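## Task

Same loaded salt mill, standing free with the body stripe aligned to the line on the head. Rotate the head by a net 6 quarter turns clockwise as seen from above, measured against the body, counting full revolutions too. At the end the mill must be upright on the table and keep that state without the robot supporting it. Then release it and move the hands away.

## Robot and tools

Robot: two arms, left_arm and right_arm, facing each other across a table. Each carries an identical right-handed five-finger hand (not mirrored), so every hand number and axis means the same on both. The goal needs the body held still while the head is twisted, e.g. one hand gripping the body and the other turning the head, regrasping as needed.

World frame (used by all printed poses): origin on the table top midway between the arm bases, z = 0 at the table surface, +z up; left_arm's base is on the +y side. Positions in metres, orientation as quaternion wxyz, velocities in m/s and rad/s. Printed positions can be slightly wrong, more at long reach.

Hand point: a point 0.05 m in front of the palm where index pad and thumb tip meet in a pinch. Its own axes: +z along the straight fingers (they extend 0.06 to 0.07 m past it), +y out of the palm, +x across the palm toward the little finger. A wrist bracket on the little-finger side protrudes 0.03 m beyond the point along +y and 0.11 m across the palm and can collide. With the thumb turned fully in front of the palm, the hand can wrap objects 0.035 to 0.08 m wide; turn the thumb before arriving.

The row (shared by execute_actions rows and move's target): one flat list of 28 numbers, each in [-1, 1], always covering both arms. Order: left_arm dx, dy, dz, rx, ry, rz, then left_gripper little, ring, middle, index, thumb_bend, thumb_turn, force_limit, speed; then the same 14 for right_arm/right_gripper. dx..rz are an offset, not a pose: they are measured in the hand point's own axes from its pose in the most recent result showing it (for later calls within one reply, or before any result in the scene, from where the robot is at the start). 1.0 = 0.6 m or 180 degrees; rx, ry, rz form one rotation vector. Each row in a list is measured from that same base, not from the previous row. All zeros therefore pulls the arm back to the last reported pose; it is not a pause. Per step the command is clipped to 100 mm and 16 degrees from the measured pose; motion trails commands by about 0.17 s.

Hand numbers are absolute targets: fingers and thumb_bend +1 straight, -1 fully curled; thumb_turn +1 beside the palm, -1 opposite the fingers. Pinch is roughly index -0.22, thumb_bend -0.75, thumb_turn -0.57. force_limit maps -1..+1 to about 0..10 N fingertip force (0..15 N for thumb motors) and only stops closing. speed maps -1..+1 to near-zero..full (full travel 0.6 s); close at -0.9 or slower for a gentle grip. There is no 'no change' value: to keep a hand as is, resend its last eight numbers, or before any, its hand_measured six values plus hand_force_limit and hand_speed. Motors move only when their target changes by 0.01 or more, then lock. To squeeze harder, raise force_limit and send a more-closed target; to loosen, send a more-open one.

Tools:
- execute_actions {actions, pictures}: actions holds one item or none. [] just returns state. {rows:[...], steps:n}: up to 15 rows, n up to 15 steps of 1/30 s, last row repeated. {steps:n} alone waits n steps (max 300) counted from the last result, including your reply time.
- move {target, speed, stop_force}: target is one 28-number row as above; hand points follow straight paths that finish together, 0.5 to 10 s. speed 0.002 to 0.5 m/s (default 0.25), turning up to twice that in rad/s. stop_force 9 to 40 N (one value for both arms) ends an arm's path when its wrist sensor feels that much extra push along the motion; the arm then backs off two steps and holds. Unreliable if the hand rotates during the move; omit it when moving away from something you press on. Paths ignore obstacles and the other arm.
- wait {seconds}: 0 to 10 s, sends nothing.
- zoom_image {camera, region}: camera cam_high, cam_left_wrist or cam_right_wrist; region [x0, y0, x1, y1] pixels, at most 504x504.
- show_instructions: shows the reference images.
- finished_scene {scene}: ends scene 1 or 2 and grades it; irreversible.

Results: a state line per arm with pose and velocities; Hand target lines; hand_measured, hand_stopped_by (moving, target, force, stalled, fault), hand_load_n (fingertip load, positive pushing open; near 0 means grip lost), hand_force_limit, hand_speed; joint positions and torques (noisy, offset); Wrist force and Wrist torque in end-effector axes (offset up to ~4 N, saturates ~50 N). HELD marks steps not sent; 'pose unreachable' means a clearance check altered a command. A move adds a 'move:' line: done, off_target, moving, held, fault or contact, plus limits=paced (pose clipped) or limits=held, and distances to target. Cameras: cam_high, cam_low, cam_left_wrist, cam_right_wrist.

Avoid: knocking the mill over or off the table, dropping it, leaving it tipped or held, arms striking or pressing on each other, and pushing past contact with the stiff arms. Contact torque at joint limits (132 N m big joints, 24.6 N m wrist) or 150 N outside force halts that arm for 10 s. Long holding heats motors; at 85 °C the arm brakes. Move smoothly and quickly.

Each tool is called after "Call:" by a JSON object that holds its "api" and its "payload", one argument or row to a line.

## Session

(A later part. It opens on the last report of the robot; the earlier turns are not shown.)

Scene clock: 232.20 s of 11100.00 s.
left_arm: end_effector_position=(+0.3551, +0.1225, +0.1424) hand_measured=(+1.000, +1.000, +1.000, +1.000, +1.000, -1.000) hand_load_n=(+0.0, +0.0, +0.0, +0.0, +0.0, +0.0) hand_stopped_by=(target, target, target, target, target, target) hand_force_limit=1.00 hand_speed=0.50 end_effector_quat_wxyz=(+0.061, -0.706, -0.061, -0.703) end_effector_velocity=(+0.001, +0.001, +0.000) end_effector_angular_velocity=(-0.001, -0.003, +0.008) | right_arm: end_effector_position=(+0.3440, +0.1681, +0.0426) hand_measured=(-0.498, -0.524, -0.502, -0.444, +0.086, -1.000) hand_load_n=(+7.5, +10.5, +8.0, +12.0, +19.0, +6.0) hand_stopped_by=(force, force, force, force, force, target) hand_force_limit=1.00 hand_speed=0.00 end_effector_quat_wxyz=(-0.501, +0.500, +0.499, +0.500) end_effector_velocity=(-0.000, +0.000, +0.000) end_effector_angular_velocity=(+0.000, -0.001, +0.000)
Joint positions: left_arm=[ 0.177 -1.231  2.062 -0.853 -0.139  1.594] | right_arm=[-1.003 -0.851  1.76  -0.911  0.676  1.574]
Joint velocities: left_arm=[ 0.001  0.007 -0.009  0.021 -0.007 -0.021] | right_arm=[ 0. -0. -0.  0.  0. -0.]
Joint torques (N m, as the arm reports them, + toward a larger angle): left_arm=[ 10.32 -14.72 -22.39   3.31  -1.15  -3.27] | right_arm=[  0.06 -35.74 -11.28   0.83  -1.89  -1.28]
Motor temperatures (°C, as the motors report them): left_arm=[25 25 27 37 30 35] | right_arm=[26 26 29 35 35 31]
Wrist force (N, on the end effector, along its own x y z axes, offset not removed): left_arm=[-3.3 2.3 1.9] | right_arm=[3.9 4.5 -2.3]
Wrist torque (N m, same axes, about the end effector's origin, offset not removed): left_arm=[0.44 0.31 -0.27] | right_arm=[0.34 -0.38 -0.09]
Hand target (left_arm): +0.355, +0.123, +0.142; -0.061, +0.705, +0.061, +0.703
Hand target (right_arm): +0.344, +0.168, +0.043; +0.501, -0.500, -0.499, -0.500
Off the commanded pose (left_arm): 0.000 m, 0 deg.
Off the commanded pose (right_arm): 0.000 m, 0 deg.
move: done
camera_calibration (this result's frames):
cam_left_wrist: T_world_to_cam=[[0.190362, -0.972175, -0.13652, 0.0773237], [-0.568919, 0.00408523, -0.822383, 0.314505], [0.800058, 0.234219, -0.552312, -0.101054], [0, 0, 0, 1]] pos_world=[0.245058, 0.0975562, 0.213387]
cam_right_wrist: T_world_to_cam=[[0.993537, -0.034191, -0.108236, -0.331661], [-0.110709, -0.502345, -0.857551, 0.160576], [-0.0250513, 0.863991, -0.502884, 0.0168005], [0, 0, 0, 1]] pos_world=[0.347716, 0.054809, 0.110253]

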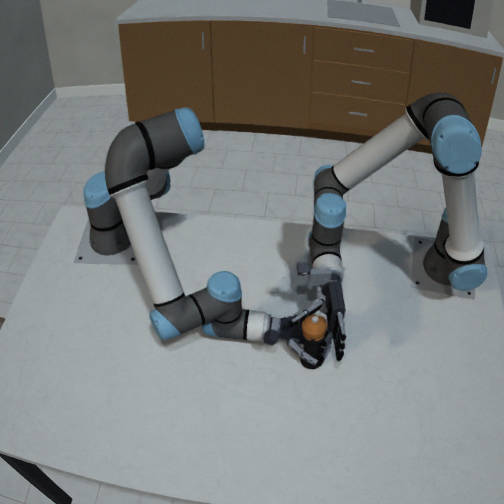

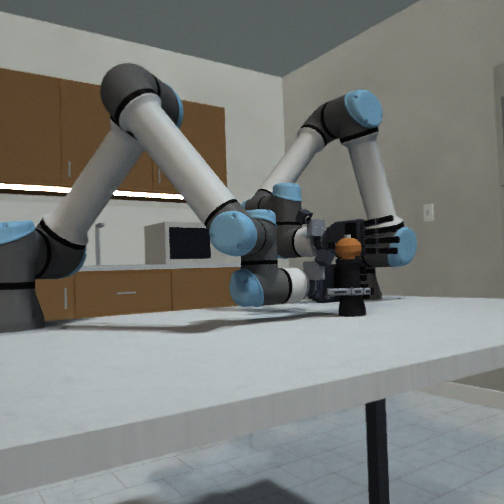

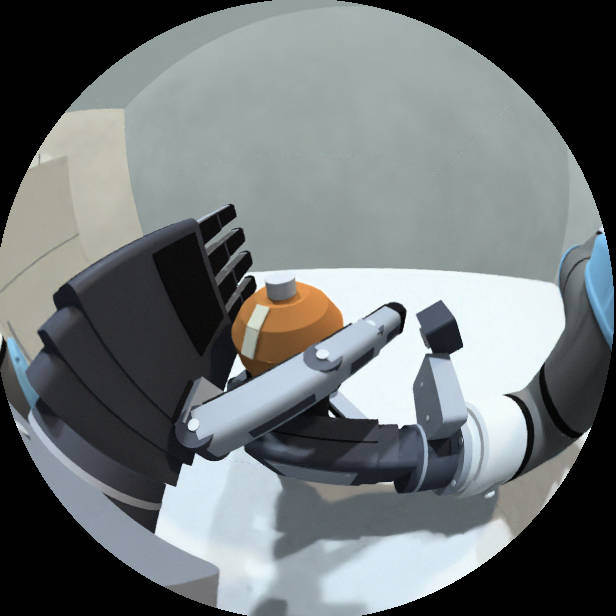

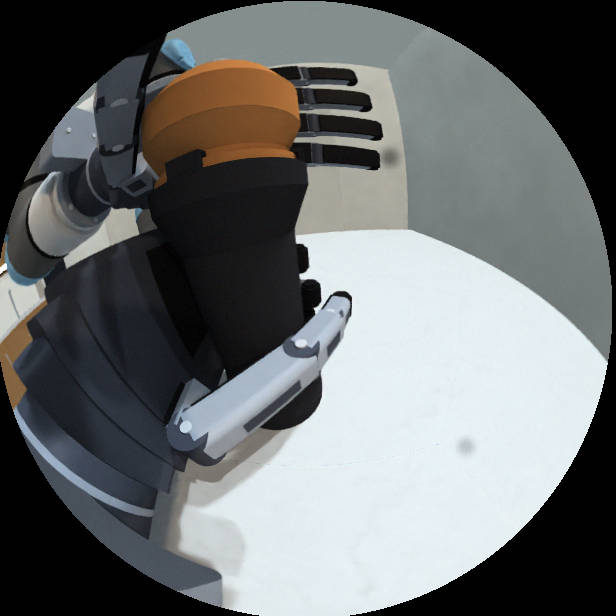

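Call:
{"api": "move", "payload": {
  "target": [0,0,0,0,0,0,1,1,-1,-1,-1,-1,1,1,0,0,0,0,0,0,-1,-1,-1,-1,-1,-1,1,0]
}}

Call:
{"api": "move", "payload": {
  "target": [0,0.028,-0.022,-0.2188,0,0,1,1,-0.9,-0.9,-0.9,-1,1,1,0,0,0,0,0,0,-1,-1,-1,-1,-1,-1,1,0],
  "speed": 0.1
}}

Call:
{"api": "move", "payload": {
  "target": [0,0.028,-0.022,-0.2188,0,0,1,1,-1,-1,-1,-1,1,1,0,0,0,0,0,0,-1,-1,-1,-1,-1,-1,1,0],
  "speed": 0.1
}}

Call:
{"api": "move", "payload": {
  "target": [0,0,-0.0012,0,0,0,1,1,1,1,1,-1,1,0.5,0,0,0,0,0,0,-1,-1,-1,-1,-1,-1,1,0]
}}

Call:
{"api": "move", "payload": {
  "target": [0,-0.0355,0,0.2188,0,0,1,1,1,1,1,-1,1,0.5,0,0,0,0,0,0,-1,-1,-1,-1,-1,-1,1,0]
}}

Call:
{"api": "move", "payload": {
  "target": [0,-0.0355,0,0.2188,0,0,1,1,1,1,1,-1,1,0.5,0,0,0,0,0,0,-1,-1,-1,-1,-1,-1,1,0]
}}

Call:
{"api": "move", "payload": {
  "target": [0,0,0,0,0,0,1,1,-1,-1,-1,-1,1,1,0,0,0,0,0,0,-1,-1,-1,-1,-1,-1,1,0]
}}

Call:
{"api": "move", "payload": {
  "target": [0,0.028,-0.022,-0.2188,0,0,1,1,-0.9,-0.9,-0.9,-1,1,1,0,0,0,0,0,0,-1,-1,-1,-1,-1,-1,1,0],
  "speed": 0.1
}}

Call:
{"api": "move", "payload": {
  "target": [0,0.028,-0.022,-0.2188,0,0,1,1,-1,-1,-1,-1,1,1,0,0,0,0,0,0,-1,-1,-1,-1,-1,-1,1,0],
  "speed": 0.1
}}

Call:
{"api": "move", "payload": {
  "target": [0,0,-0.0012,0,0,0,1,1,1,1,1,-1,1,0.5,0,0,0,0,0,0,-1,-1,-1,-1,-1,-1,1,0]
}}

Call:
{"api": "move", "payload": {
  "target": [0,-0.0355,0,0.2188,0,0,1,1,1,1,1,-1,1,0.5,0,0,0,0,0,0,-1,-1,-1,-1,-1,-1,1,0]
}}

Call:
{"api": "move", "payload": {
  "target": [0,-0.0355,0,0.2188,0,0,1,1,1,1,1,-1,1,0.5,0,0,0,0,0,0,-1,-1,-1,-1,-1,-1,1,0]
}}

Call:
{"api": "zoom_image", "payload": {
  "camera": "cam_high",
  "region": [250,270,380,380]
}}

Scene clock: 250.27 s of 11100.00 s.
left_arm: end_effector_position=(+0.3551, +0.1226, +0.1424) hand_measured=(+1.000, +1.000, -0.272, -0.230, +0.508, -1.000) hand_load_n=(+0.0, +0.0, +14.0, +11.5, +22.0, -2.5) hand_stopped_by=(target, target, force, force, force, target) hand_force_limit=1.00 hand_speed=1.00 end_effector_quat_wxyz=(+0.061, -0.706, -0.061, -0.703) end_effector_velocity=(+0.000, +0.000, +0.000) end_effector_angular_velocity=(-0.001, +0.000, +0.001) | right_arm: end_effector_position=(+0.3440, +0.1681, +0.0425) hand_measured=(-0.498, -0.524, -0.502, -0.444, +0.086, -1.000) hand_load_n=(+16.5, +17.5, +10.5, +10.0, +18.5, +2.0) hand_stopped_by=(force, force, force, force, force, target) hand_force_limit=1.00 hand_speed=0.00 end_effector_quat_wxyz=(-0.501, +0.500, +0.499, +0.500) end_effector_velocity=(+0.000, +0.000, -0.000) end_effector_angular_velocity=(+0.000, -0.001, -0.001)
Joint positions: left_arm=[ 0.177 -1.231  2.062 -0.853 -0.139  1.594] | right_arm=[-1.003 -0.851  1.76  -0.911  0.676  1.574]
Joint velocities: left_arm=[ 0.    -0.001  0.    -0.002 -0.     0.002] | right_arm=[ 0.     0.     0.    -0.001  0.001 -0.   ]
Joint torques (N m, as the arm reports them, + toward a larger angle): left_arm=[  5.6  -29.71  10.95   1.12  -5.55   3.92] | right_arm=[ -0.36 -55.93 -11.65  -4.86  -1.73  -1.19]
Motor temperatures (°C, as the motors report them): left_arm=[25 25 27 37 30 35] | right_arm=[26 26 29 35 35 31]
Wrist force (N, on the end effector, along its own x y z axes, offset not removed): left_arm=[12.9 23.7 -12.6] | right_arm=[-20.5 10.0 24.7]
Wrist torque (N m, same axes, about the end effector's origin, offset not removed): left_arm=[0.58 -0.10 0.18] | right_arm=[0.39 -1.76 0.67]
Hand target (left_arm): +0.355, +0.123, +0.142; -0.061, +0.706, +0.061, +0.703
Hand target (right_arm): +0.344, +0.168, +0.043; +0.501, -0.500, -0.499, -0.500
Off the commanded pose (left_arm): 0.000 m, 0 deg.
Off the commanded pose (right_arm): 0.000 m, 0 deg.
After step 90, 14.37 s passed at rest.
move: done
camera_calibration (this result's frames):
cam_left_wrist: T_world_to_cam=[[0.190418, -0.972159, -0.136558, 0.0773128], [-0.568903, 0.00408917, -0.822395, 0.314491], [0.800057, 0.234287, -0.552285, -0.101092], [0, 0, 0, 1]] pos_world=[0.245073, 0.097559, 0.213362]
cam_right_wrist: T_world_to_cam=[[0.993524, -0.0341988, -0.108357, -0.331641], [-0.110815, -0.502431, -0.857486, 0.160556], [-0.025117, 0.863941, -0.502967, 0.0168091], [0, 0, 0, 1]] pos_world=[0.347707, 0.0548044, 0.110193]

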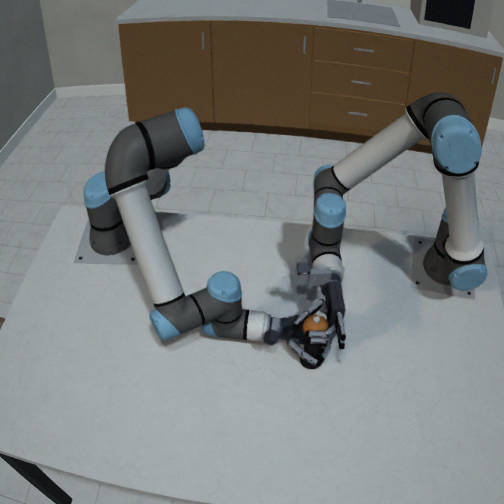

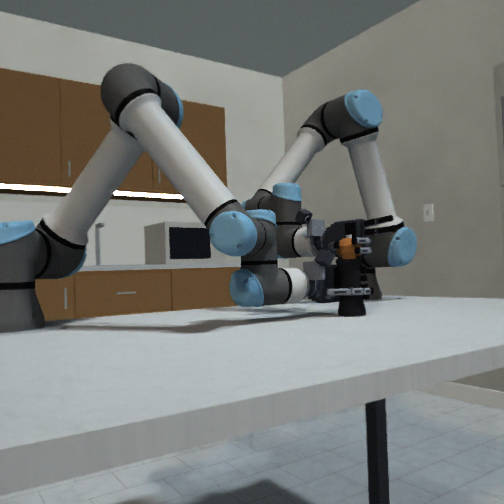

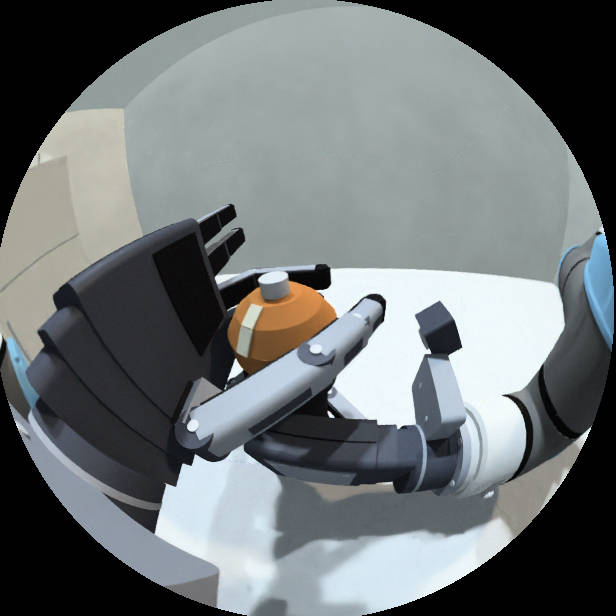

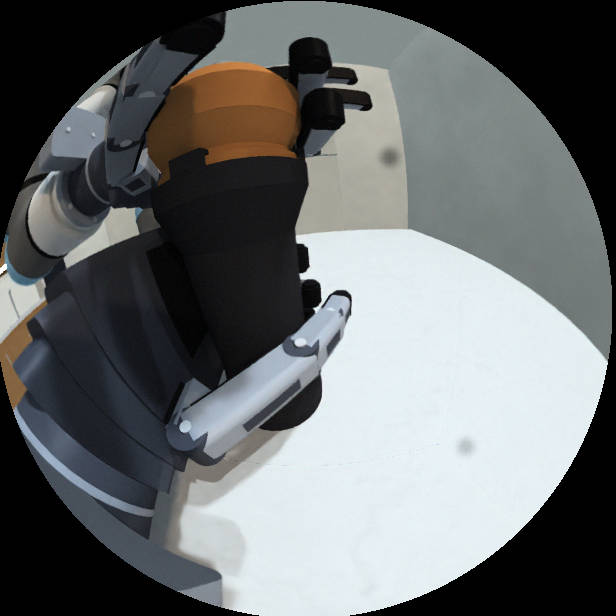

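Scene clock: 254.07 s of 11100.00 s.
left_arm: end_effector_position=(+0.3447, +0.1039, +0.1424) hand_measured=(+1.000, +1.000, -0.272, -0.232, +0.508, -1.000) hand_load_n=(+0.0, +0.0, +2.5, +0.0, +17.0, -0.5) hand_stopped_by=(target, target, force, force, force, target) hand_force_limit=1.00 hand_speed=1.00 end_effector_quat_wxyz=(+0.180, +0.685, -0.180, +0.682) end_effector_velocity=(+0.000, -0.000, -0.000) end_effector_angular_velocity=(+0.001, +0.000, -0.010) | right_arm: end_effector_position=(+0.3440, +0.1681, +0.0425) hand_measured=(-0.496, -0.524, -0.502, -0.444, +0.086, -1.000) hand_load_n=(+18.0, +19.5, +12.0, +10.5, +18.0, +2.5) hand_stopped_by=(force, force, force, force, force, target) hand_force_limit=1.00 hand_speed=0.00 end_effector_quat_wxyz=(-0.501, +0.500, +0.499, +0.500) end_effector_velocity=(-0.001, +0.000, +0.000) end_effector_angular_velocity=(-0.001, +0.001, +0.001)
Joint positions: left_arm=[ 0.395 -1.418  2.324 -0.901  0.766  1.565] | right_arm=[-1.003 -0.851  1.76  -0.911  0.676  1.574]
Joint velocities: left_arm=[ 0.007 -0.    -0.     0.001  0.016  0.   ] | right_arm=[ 0.    -0.001  0.     0.002 -0.001  0.   ]
Joint torques (N m, as the arm reports them, + toward a larger angle): left_arm=[ 33.11 -24.55   7.08  -0.57  -7.41   3.82] | right_arm=[  9.33 -55.61 -11.19  -2.46  -5.56  -2.15]
Motor temperatures (°C, as the motors report them): left_arm=[25 25 27 37 30 35] | right_arm=[26 26 29 35 35 31]
Wrist force (N, on the end effector, along its own x y z axes, offset not removed): left_arm=[5.4 40.9 -19.0] | right_arm=[-13.0 39.8 24.2]
Wrist torque (N m, same axes, about the end effector's origin, offset not removed): left_arm=[2.35 -0.07 0.27] | right_arm=[0.78 -2.09 3.82]
Hand target (left_arm): +0.345, +0.104, +0.142; +0.181, +0.685, -0.180, +0.682
Hand target (right_arm): +0.344, +0.168, +0.043; +0.501, -0.500, -0.499, -0.500
Off the commanded pose (left_arm): 0.000 m, 0 deg.
Off the commanded pose (right_arm): 0.000 m, 0 deg.
move: done
camera_calibration (this result's frames):
cam_left_wrist: T_world_to_cam=[[-0.469262, -0.87281, -0.134148, 0.277864], [-0.438988, 0.362385, -0.822172, 0.226617], [0.766213, -0.326924, -0.553207, -0.0182871], [0, 0, 0, 1]] pos_world=[0.243885, 0.154421, 0.213477]
cam_right_wrist: T_world_to_cam=[[0.993518, -0.0343263, -0.108367, -0.331672], [-0.110888, -0.502417, -0.857485, 0.160572], [-0.0250113, 0.863944, -0.502967, 0.0167946], [0, 0, 0, 1]] pos_world=[0.347748, 0.0547792, 0.110192]

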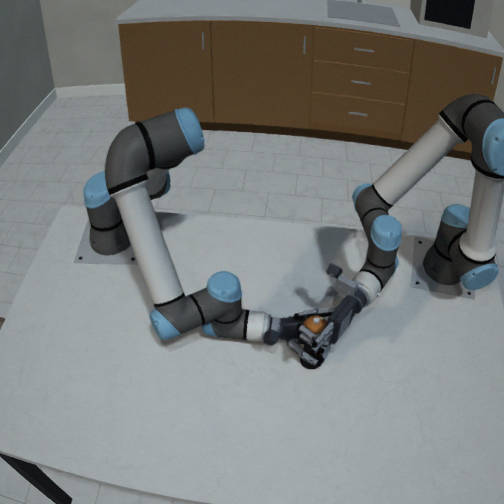

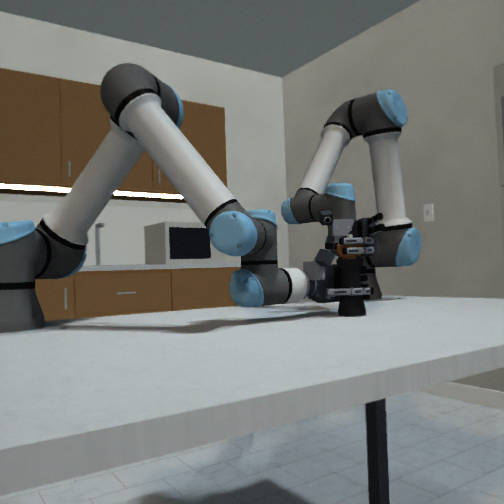

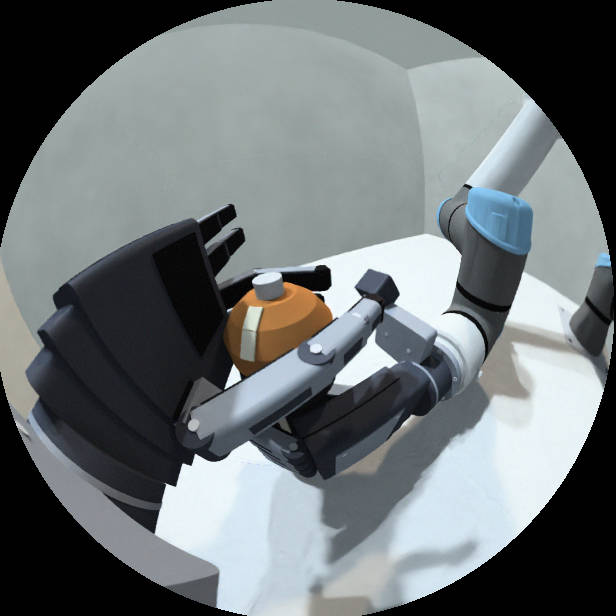

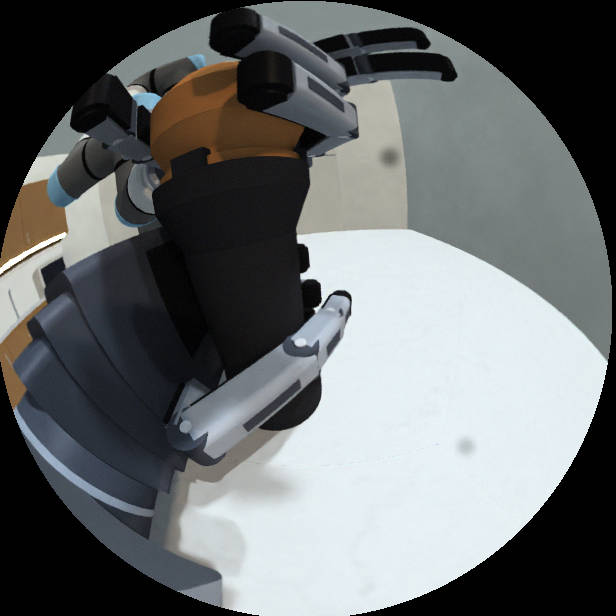

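Scene clock: 257.87 s of 11100.00 s.
left_arm: end_effector_position=(+0.3248, +0.0959, +0.1424) hand_measured=(+1.000, +1.000, -0.316, -0.282, +0.508, -1.000) hand_load_n=(+0.0, +0.0, +10.0, +9.0, +23.5, -9.5) hand_stopped_by=(target, target, force, force, force, target) hand_force_limit=1.00 hand_speed=1.00 end_effector_quat_wxyz=(+0.400, +0.585, -0.399, +0.582) end_effector_velocity=(-0.000, -0.000, +0.001) end_effector_angular_velocity=(-0.000, +0.001, -0.009) | right_arm: end_effector_position=(+0.3441, +0.1681, +0.0425) hand_measured=(-0.494, -0.524, -0.502, -0.444, +0.086, -1.000) hand_load_n=(+12.0, +14.5, +8.5, +10.0, +21.5, +7.0) hand_stopped_by=(force, force, force, force, force, target) hand_force_limit=1.00 hand_speed=0.00 end_effector_quat_wxyz=(-0.501, +0.500, +0.499, +0.500) end_effector_velocity=(-0.001, +0.000, +0.000) end_effector_angular_velocity=(-0.000, +0.000, +0.003)
Joint positions: left_arm=[ 0.851 -1.303  2.17  -0.864  1.908  1.568] | right_arm=[-1.003 -0.851  1.76  -0.911  0.676  1.574]
Joint velocities: left_arm=[ 0.005  0.002 -0.005  0.003  0.014 -0.001] | right_arm=[ 0.    -0.    -0.     0.001 -0.002  0.   ]
Joint torques (N m, as the arm reports them, + toward a larger angle): left_arm=[ 21.15   1.07 -28.77   2.28  -7.19   4.93] | right_arm=[ 26.11 -52.77 -11.92  -1.81  -7.99  -3.41]
Motor temperatures (°C, as the motors report them): left_arm=[25 25 27 37 30 35] | right_arm=[26 26 29 35 35 31]
Wrist force (N, on the end effector, along its own x y z axes, offset not removed): left_arm=[23.0 40.6 -16.3] | right_arm=[5.1 40.9 -16.5]
Wrist torque (N m, same axes, about the end effector's origin, offset not removed): left_arm=[2.08 -0.24 0.31] | right_arm=[1.25 -0.43 4.23]
Hand target (left_arm): +0.325, +0.096, +0.142; +0.401, +0.585, -0.399, +0.581
Hand target (right_arm): +0.344, +0.168, +0.043; +0.501, -0.500, -0.499, -0.500
Off the commanded pose (left_arm): 0.000 m, 0 deg.
Off the commanded pose (right_arm): 0.000 m, 0 deg.
move: done
camera_calibration (this result's frames):
cam_left_wrist: T_world_to_cam=[[-0.916442, -0.377867, -0.131721, 0.358964], [-0.111407, 0.557071, -0.822958, 0.0958399], [0.384347, -0.739519, -0.55262, 0.157909], [0, 0, 0, 1]] pos_world=[0.278956, 0.199028, 0.213419]
cam_right_wrist: T_world_to_cam=[[0.993519, -0.0344026, -0.108332, -0.331706], [-0.110898, -0.50238, -0.857506, 0.160581], [-0.0249236, 0.863962, -0.50294, 0.0167839], [0, 0, 0, 1]] pos_world=[0.347782, 0.0547603, 0.110206]

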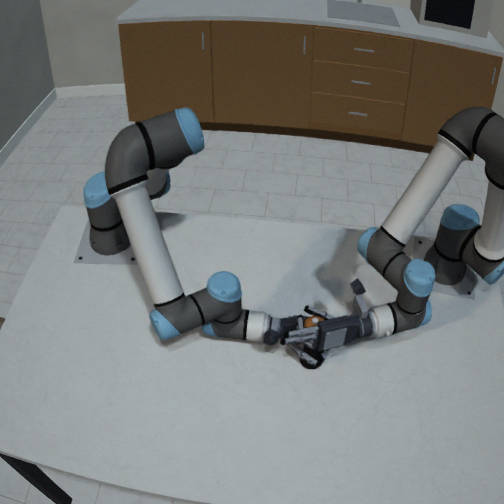

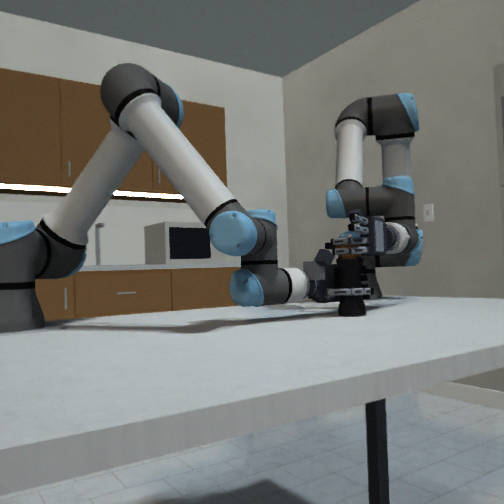

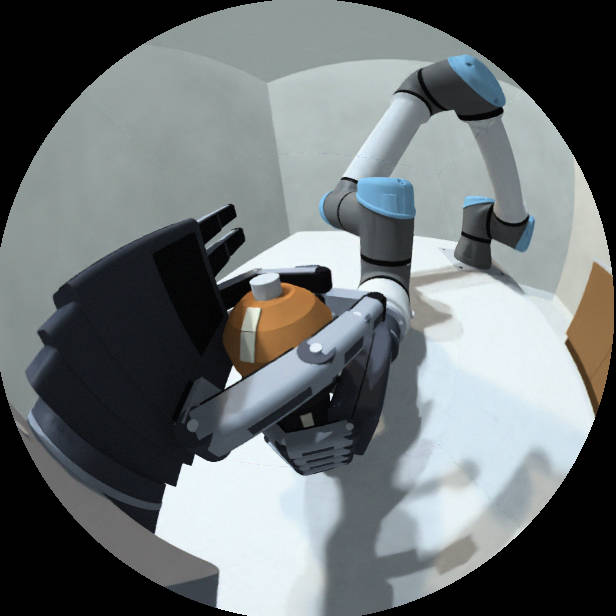

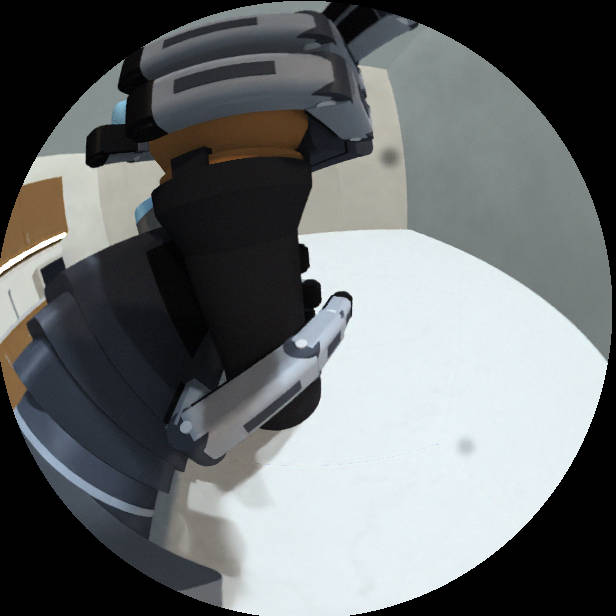

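Scene clock: 258.70 s of 11100.00 s.
left_arm: end_effector_position=(+0.3245, +0.0966, +0.1424) hand_measured=(+1.000, +1.000, +1.000, +1.000, +1.000, -1.000) hand_load_n=(+0.0, +0.0, +0.0, +0.0, +0.0, +1.0) hand_stopped_by=(target, target, target, target, target, target) hand_force_limit=1.00 hand_speed=0.50 end_effector_quat_wxyz=(+0.400, +0.585, -0.399, +0.582) end_effector_velocity=(-0.000, +0.000, -0.000) end_effector_angular_velocity=(+0.000, +0.001, +0.001) | right_arm: end_effector_position=(+0.3439, +0.1682, +0.0426) hand_measured=(-0.496, -0.524, -0.502, -0.444, +0.086, -1.000) hand_load_n=(+7.0, +10.5, +7.5, +11.5, +19.5, +6.5) hand_stopped_by=(force, force, force, force, force, target) hand_force_limit=1.00 hand_speed=0.00 end_effector_quat_wxyz=(-0.501, +0.500, +0.499, +0.500) end_effector_velocity=(+0.001, -0.001, -0.000) end_effector_angular_velocity=(-0.001, +0.002, -0.003)
Joint positions: left_arm=[ 0.851 -1.304  2.171 -0.864  1.909  1.568] | right_arm=[-1.003 -0.851  1.76  -0.911  0.676  1.574]
Joint velocities: left_arm=[ 0.    -0.     0.001  0.001 -0.    -0.   ] | right_arm=[-0.001 -0.     0.001  0.002  0.002  0.   ]
Joint torques (N m, as the arm reports them, + toward a larger angle): left_arm=[  7.28 -34.54  -6.75  -4.77   1.03  -2.49] | right_arm=[ -3.44 -31.81 -11.26   1.63   1.12   2.07]
Motor temperatures (°C, as the motors report them): left_arm=[25 25 27 37 30 35] | right_arm=[26 26 29 35 35 31]
Wrist force (N, on the end effector, along its own x y z axes, offset not removed): left_arm=[-2.2 0.6 0.1] | right_arm=[5.1 7.0 -4.5]
Wrist torque (N m, same axes, about the end effector's origin, offset not removed): left_arm=[-0.01 0.07 -0.16] | right_arm=[0.61 -0.21 0.17]
Hand target (left_arm): +0.324, +0.097, +0.142; +0.400, +0.585, -0.399, +0.582
Hand target (right_arm): +0.344, +0.168, +0.043; +0.501, -0.500, -0.499, -0.500
Off the commanded pose (left_arm): 0.000 m, 0 deg.
Off the commanded pose (right_arm): 0.000 m, 0 deg.
move: done
camera_calibration (this result's frames):
cam_left_wrist: T_world_to_cam=[[-0.916414, -0.377897, -0.13183, 0.35901], [-0.111358, 0.557128, -0.822926, 0.0953813], [0.384428, -0.739461, -0.552642, 0.15846], [0, 0, 0, 1]] pos_world=[0.278707, 0.199704, 0.213392]
cam_right_wrist: T_world_to_cam=[[0.993532, -0.034181, -0.108285, -0.331632], [-0.110745, -0.502378, -0.857527, 0.160582], [-0.0250889, 0.863972, -0.502914, 0.0167993], [0, 0, 0, 1]] pos_world=[0.347692, 0.054823, 0.110241]

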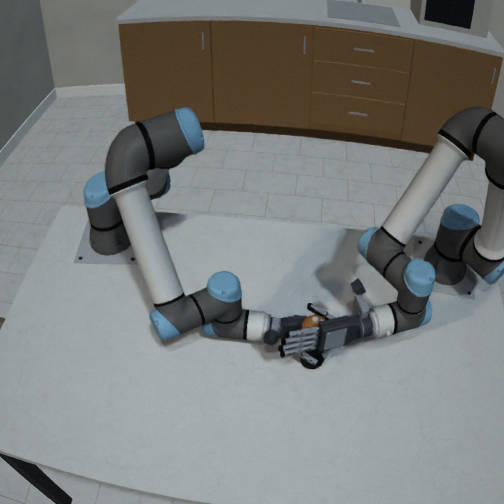

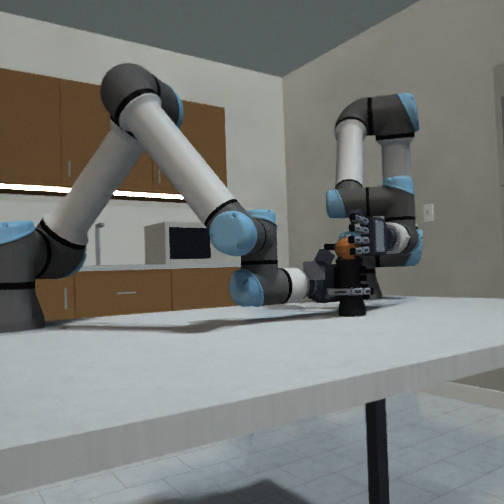

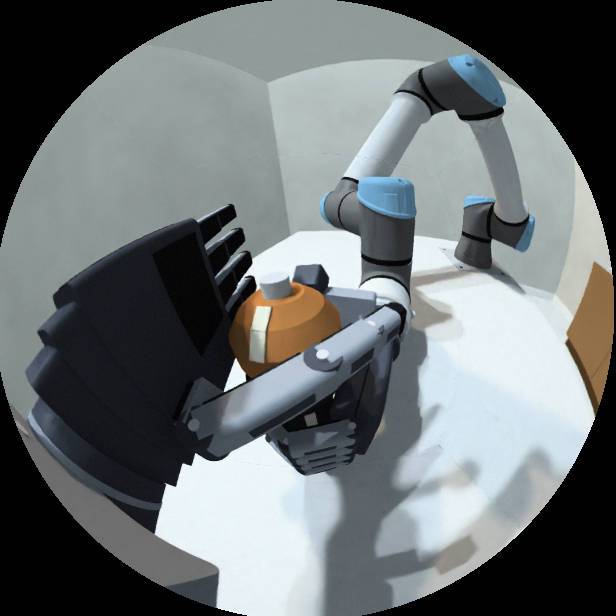

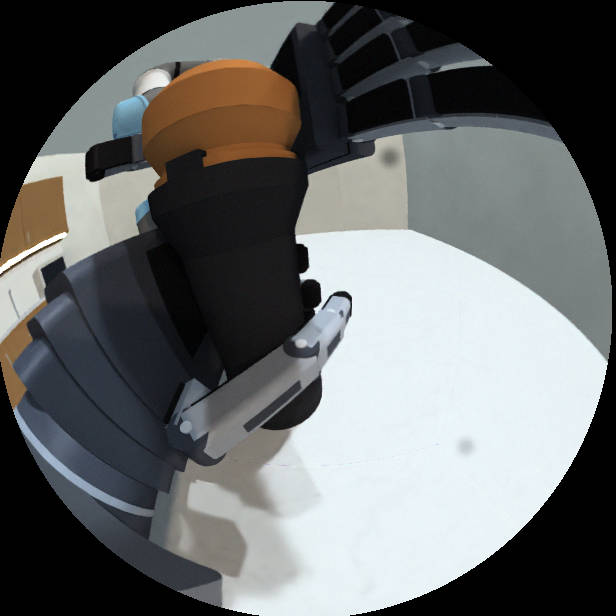

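Scene clock: 260.57 s of 11100.00 s.
left_arm: end_effector_position=(+0.3446, +0.1042, +0.1424) hand_measured=(+1.000, +1.000, +1.000, +1.000, +1.000, -1.000) hand_load_n=(+0.0, +0.0, +0.0, +0.0, +0.0, +0.0) hand_stopped_by=(target, target, target, target, target, target) hand_force_limit=1.00 hand_speed=0.50 end_effector_quat_wxyz=(+0.180, +0.685, -0.180, +0.682) end_effector_velocity=(+0.000, -0.000, -0.001) end_effector_angular_velocity=(+0.004, -0.001, +0.010) | right_arm: end_effector_position=(+0.3440, +0.1682, +0.0426) hand_measured=(-0.496, -0.524, -0.502, -0.444, +0.086, -1.000) hand_load_n=(+7.5, +10.5, +8.0, +11.5, +19.0, +6.0) hand_stopped_by=(force, force, force, force, force, target) hand_force_limit=1.00 hand_speed=0.00 end_effector_quat_wxyz=(-0.501, +0.500, +0.499, +0.500) end_effector_velocity=(+0.000, -0.000, -0.000) end_effector_angular_velocity=(-0.000, +0.000, +0.000)
Joint positions: left_arm=[ 0.395 -1.419  2.325 -0.901  0.766  1.565] | right_arm=[-1.003 -0.851  1.76  -0.911  0.676  1.574]
Joint velocities: left_arm=[-0.006  0.003 -0.002  0.001 -0.017  0.003] | right_arm=[-0.     0.001 -0.     0.    -0.001 -0.   ]
Joint torques (N m, as the arm reports them, + toward a larger angle): left_arm=[ -7.34  -6.46 -26.24   1.61  -1.3    2.61] | right_arm=[  1.17 -32.07 -11.08   0.85  -1.27   0.15]
Motor temperatures (°C, as the motors report them): left_arm=[25 25 27 37 30 35] | right_arm=[26 26 29 35 35 31]
Wrist force (N, on the end effector, along its own x y z axes, offset not removed): left_arm=[-0.8 1.3 3.7] | right_arm=[3.1 5.3 -2.6]
Wrist torque (N m, same axes, about the end effector's origin, offset not removed): left_arm=[0.17 0.20 -0.10] | right_arm=[0.51 -0.15 -0.12]
Hand target (left_arm): +0.345, +0.104, +0.142; +0.180, +0.685, -0.179, +0.682
Hand target (right_arm): +0.344, +0.168, +0.043; +0.501, -0.500, -0.499, -0.500
Off the commanded pose (left_arm): 0.000 m, 0 deg.
Off the commanded pose (right_arm): 0.000 m, 0 deg.
move: done
camera_calibration (this result's frames):
cam_left_wrist: T_world_to_cam=[[-0.469286, -0.87282, -0.134001, 0.27806], [-0.438957, 0.362249, -0.822249, 0.226465], [0.766217, -0.327049, -0.553128, -0.018059], [0, 0, 0, 1]] pos_world=[0.243735, 0.154753, 0.213482]
cam_right_wrist: T_world_to_cam=[[0.99353, -0.0342118, -0.108295, -0.331636], [-0.110769, -0.502376, -0.857524, 0.160587], [-0.0250673, 0.863972, -0.502916, 0.0167954], [0, 0, 0, 1]] pos_world=[0.347699, 0.0548187, 0.11024]

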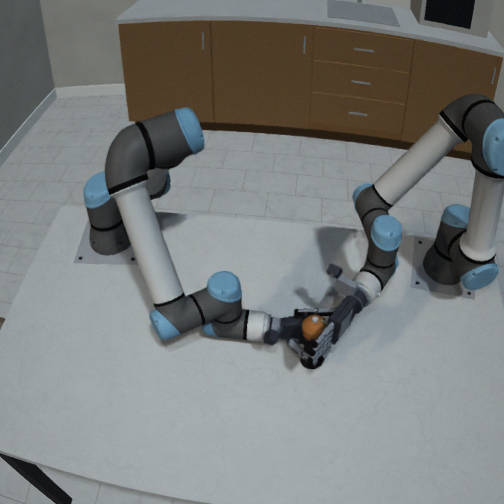

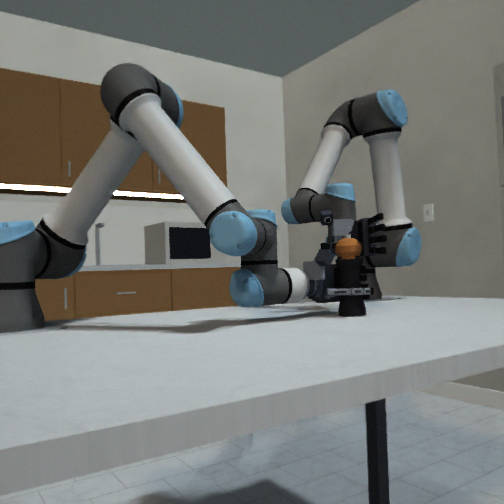

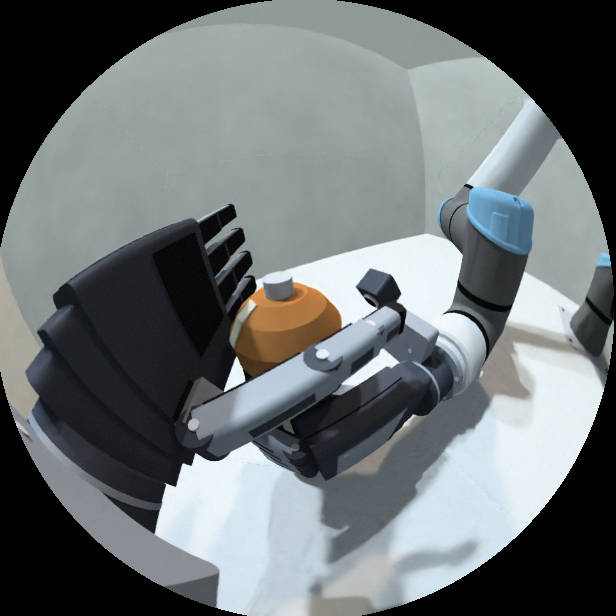

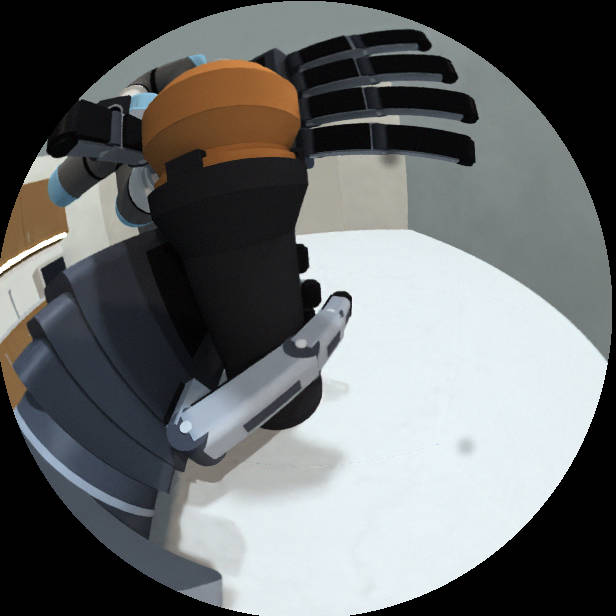

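Scene clock: 262.43 s of 11100.00 s.
left_arm: end_effector_position=(+0.3552, +0.1226, +0.1423) hand_measured=(+1.000, +1.000, +1.000, +1.000, +1.000, -1.000) hand_load_n=(+0.0, +0.0, +0.0, +0.0, +0.0, +0.0) hand_stopped_by=(target, target, target, target, target, target) hand_force_limit=1.00 hand_speed=0.50 end_effector_quat_wxyz=(+0.061, -0.706, -0.061, -0.703) end_effector_velocity=(+0.001, +0.000, +0.001) end_effector_angular_velocity=(-0.004, -0.002, +0.009) | right_arm: end_effector_position=(+0.3440, +0.1682, +0.0426) hand_measured=(-0.496, -0.524, -0.502, -0.444, +0.086, -1.000) hand_load_n=(+7.5, +10.5, +8.0, +11.5, +19.0, +6.0) hand_stopped_by=(force, force, force, force, force, target) hand_force_limit=1.00 hand_speed=0.00 end_effector_quat_wxyz=(-0.501, +0.500, +0.499, +0.500) end_effector_velocity=(-0.001, +0.001, +0.001) end_effector_angular_velocity=(+0.001, -0.001, +0.002)
Joint positions: left_arm=[ 0.177 -1.232  2.062 -0.855 -0.138  1.595] | right_arm=[-1.003 -0.851  1.76  -0.911  0.676  1.574]
Joint velocities: left_arm=[ 0.002  0.004 -0.009  0.015 -0.007 -0.014] | right_arm=[ 0.001 -0.001 -0.    -0.    -0.002  0.   ]
Joint torques (N m, as the arm reports them, + toward a larger angle): left_arm=[  8.37 -14.17 -25.04   2.96  -1.09  -3.08] | right_arm=[  1.39 -31.73 -11.54   1.    -1.49   0.1 ]
Motor temperatures (°C, as the motors report them): left_arm=[25 25 27 37 30 35] | right_arm=[26 26 29 35 35 31]
Wrist force (N, on the end effector, along its own x y z axes, offset not removed): left_arm=[-3.0 -2.0 2.0] | right_arm=[3.3 6.0 -1.9]
Wrist torque (N m, same axes, about the end effector's origin, offset not removed): left_arm=[-0.24 0.29 -0.33] | right_arm=[0.56 -0.29 -0.11]
Hand target (left_arm): +0.355, +0.123, +0.142; -0.061, +0.706, +0.061, +0.703
Hand target (right_arm): +0.344, +0.168, +0.043; +0.501, -0.500, -0.499, -0.500
Off the commanded pose (left_arm): 0.000 m, 0 deg.
Off the commanded pose (right_arm): 0.000 m, 0 deg.
move: done
camera_calibration (this result's frames):
cam_left_wrist: T_world_to_cam=[[0.19028, -0.972187, -0.136551, 0.0773454], [-0.569107, 0.00410432, -0.822253, 0.314569], [0.799944, 0.23417, -0.552497, -0.101084], [0, 0, 0, 1]] pos_world=[0.245168, 0.0975739, 0.213368]
cam_right_wrist: T_world_to_cam=[[0.99353, -0.0342119, -0.108295, -0.331636], [-0.110769, -0.502376, -0.857524, 0.160587], [-0.0250672, 0.863972, -0.502916, 0.0167954], [0, 0, 0, 1]] pos_world=[0.347699, 0.0548187, 0.11024]

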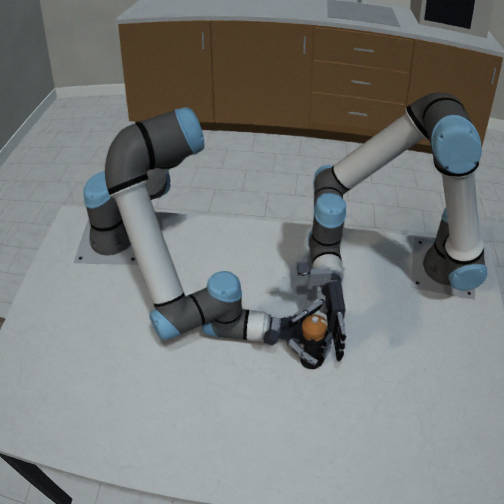

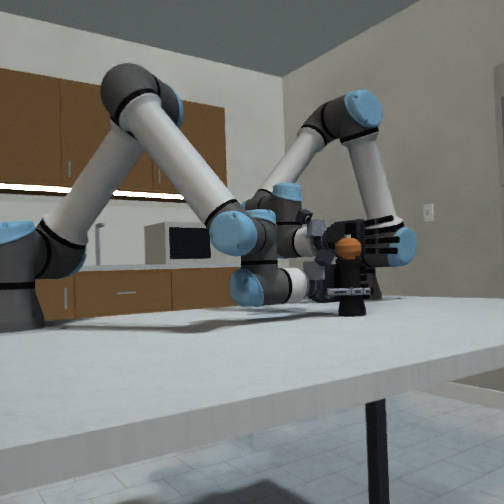

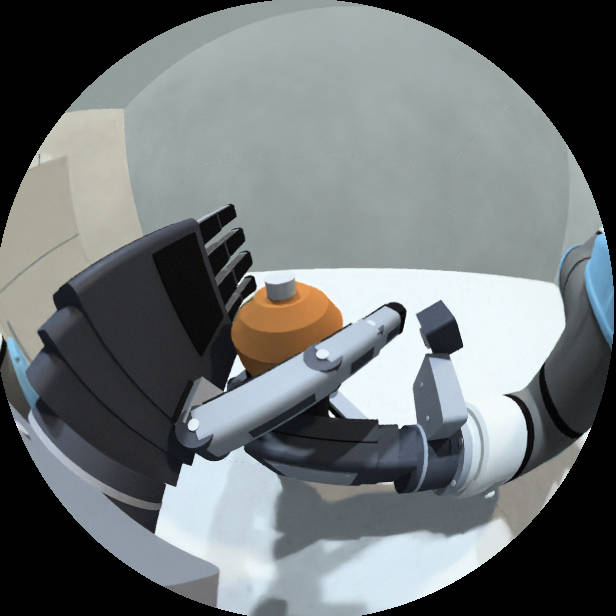

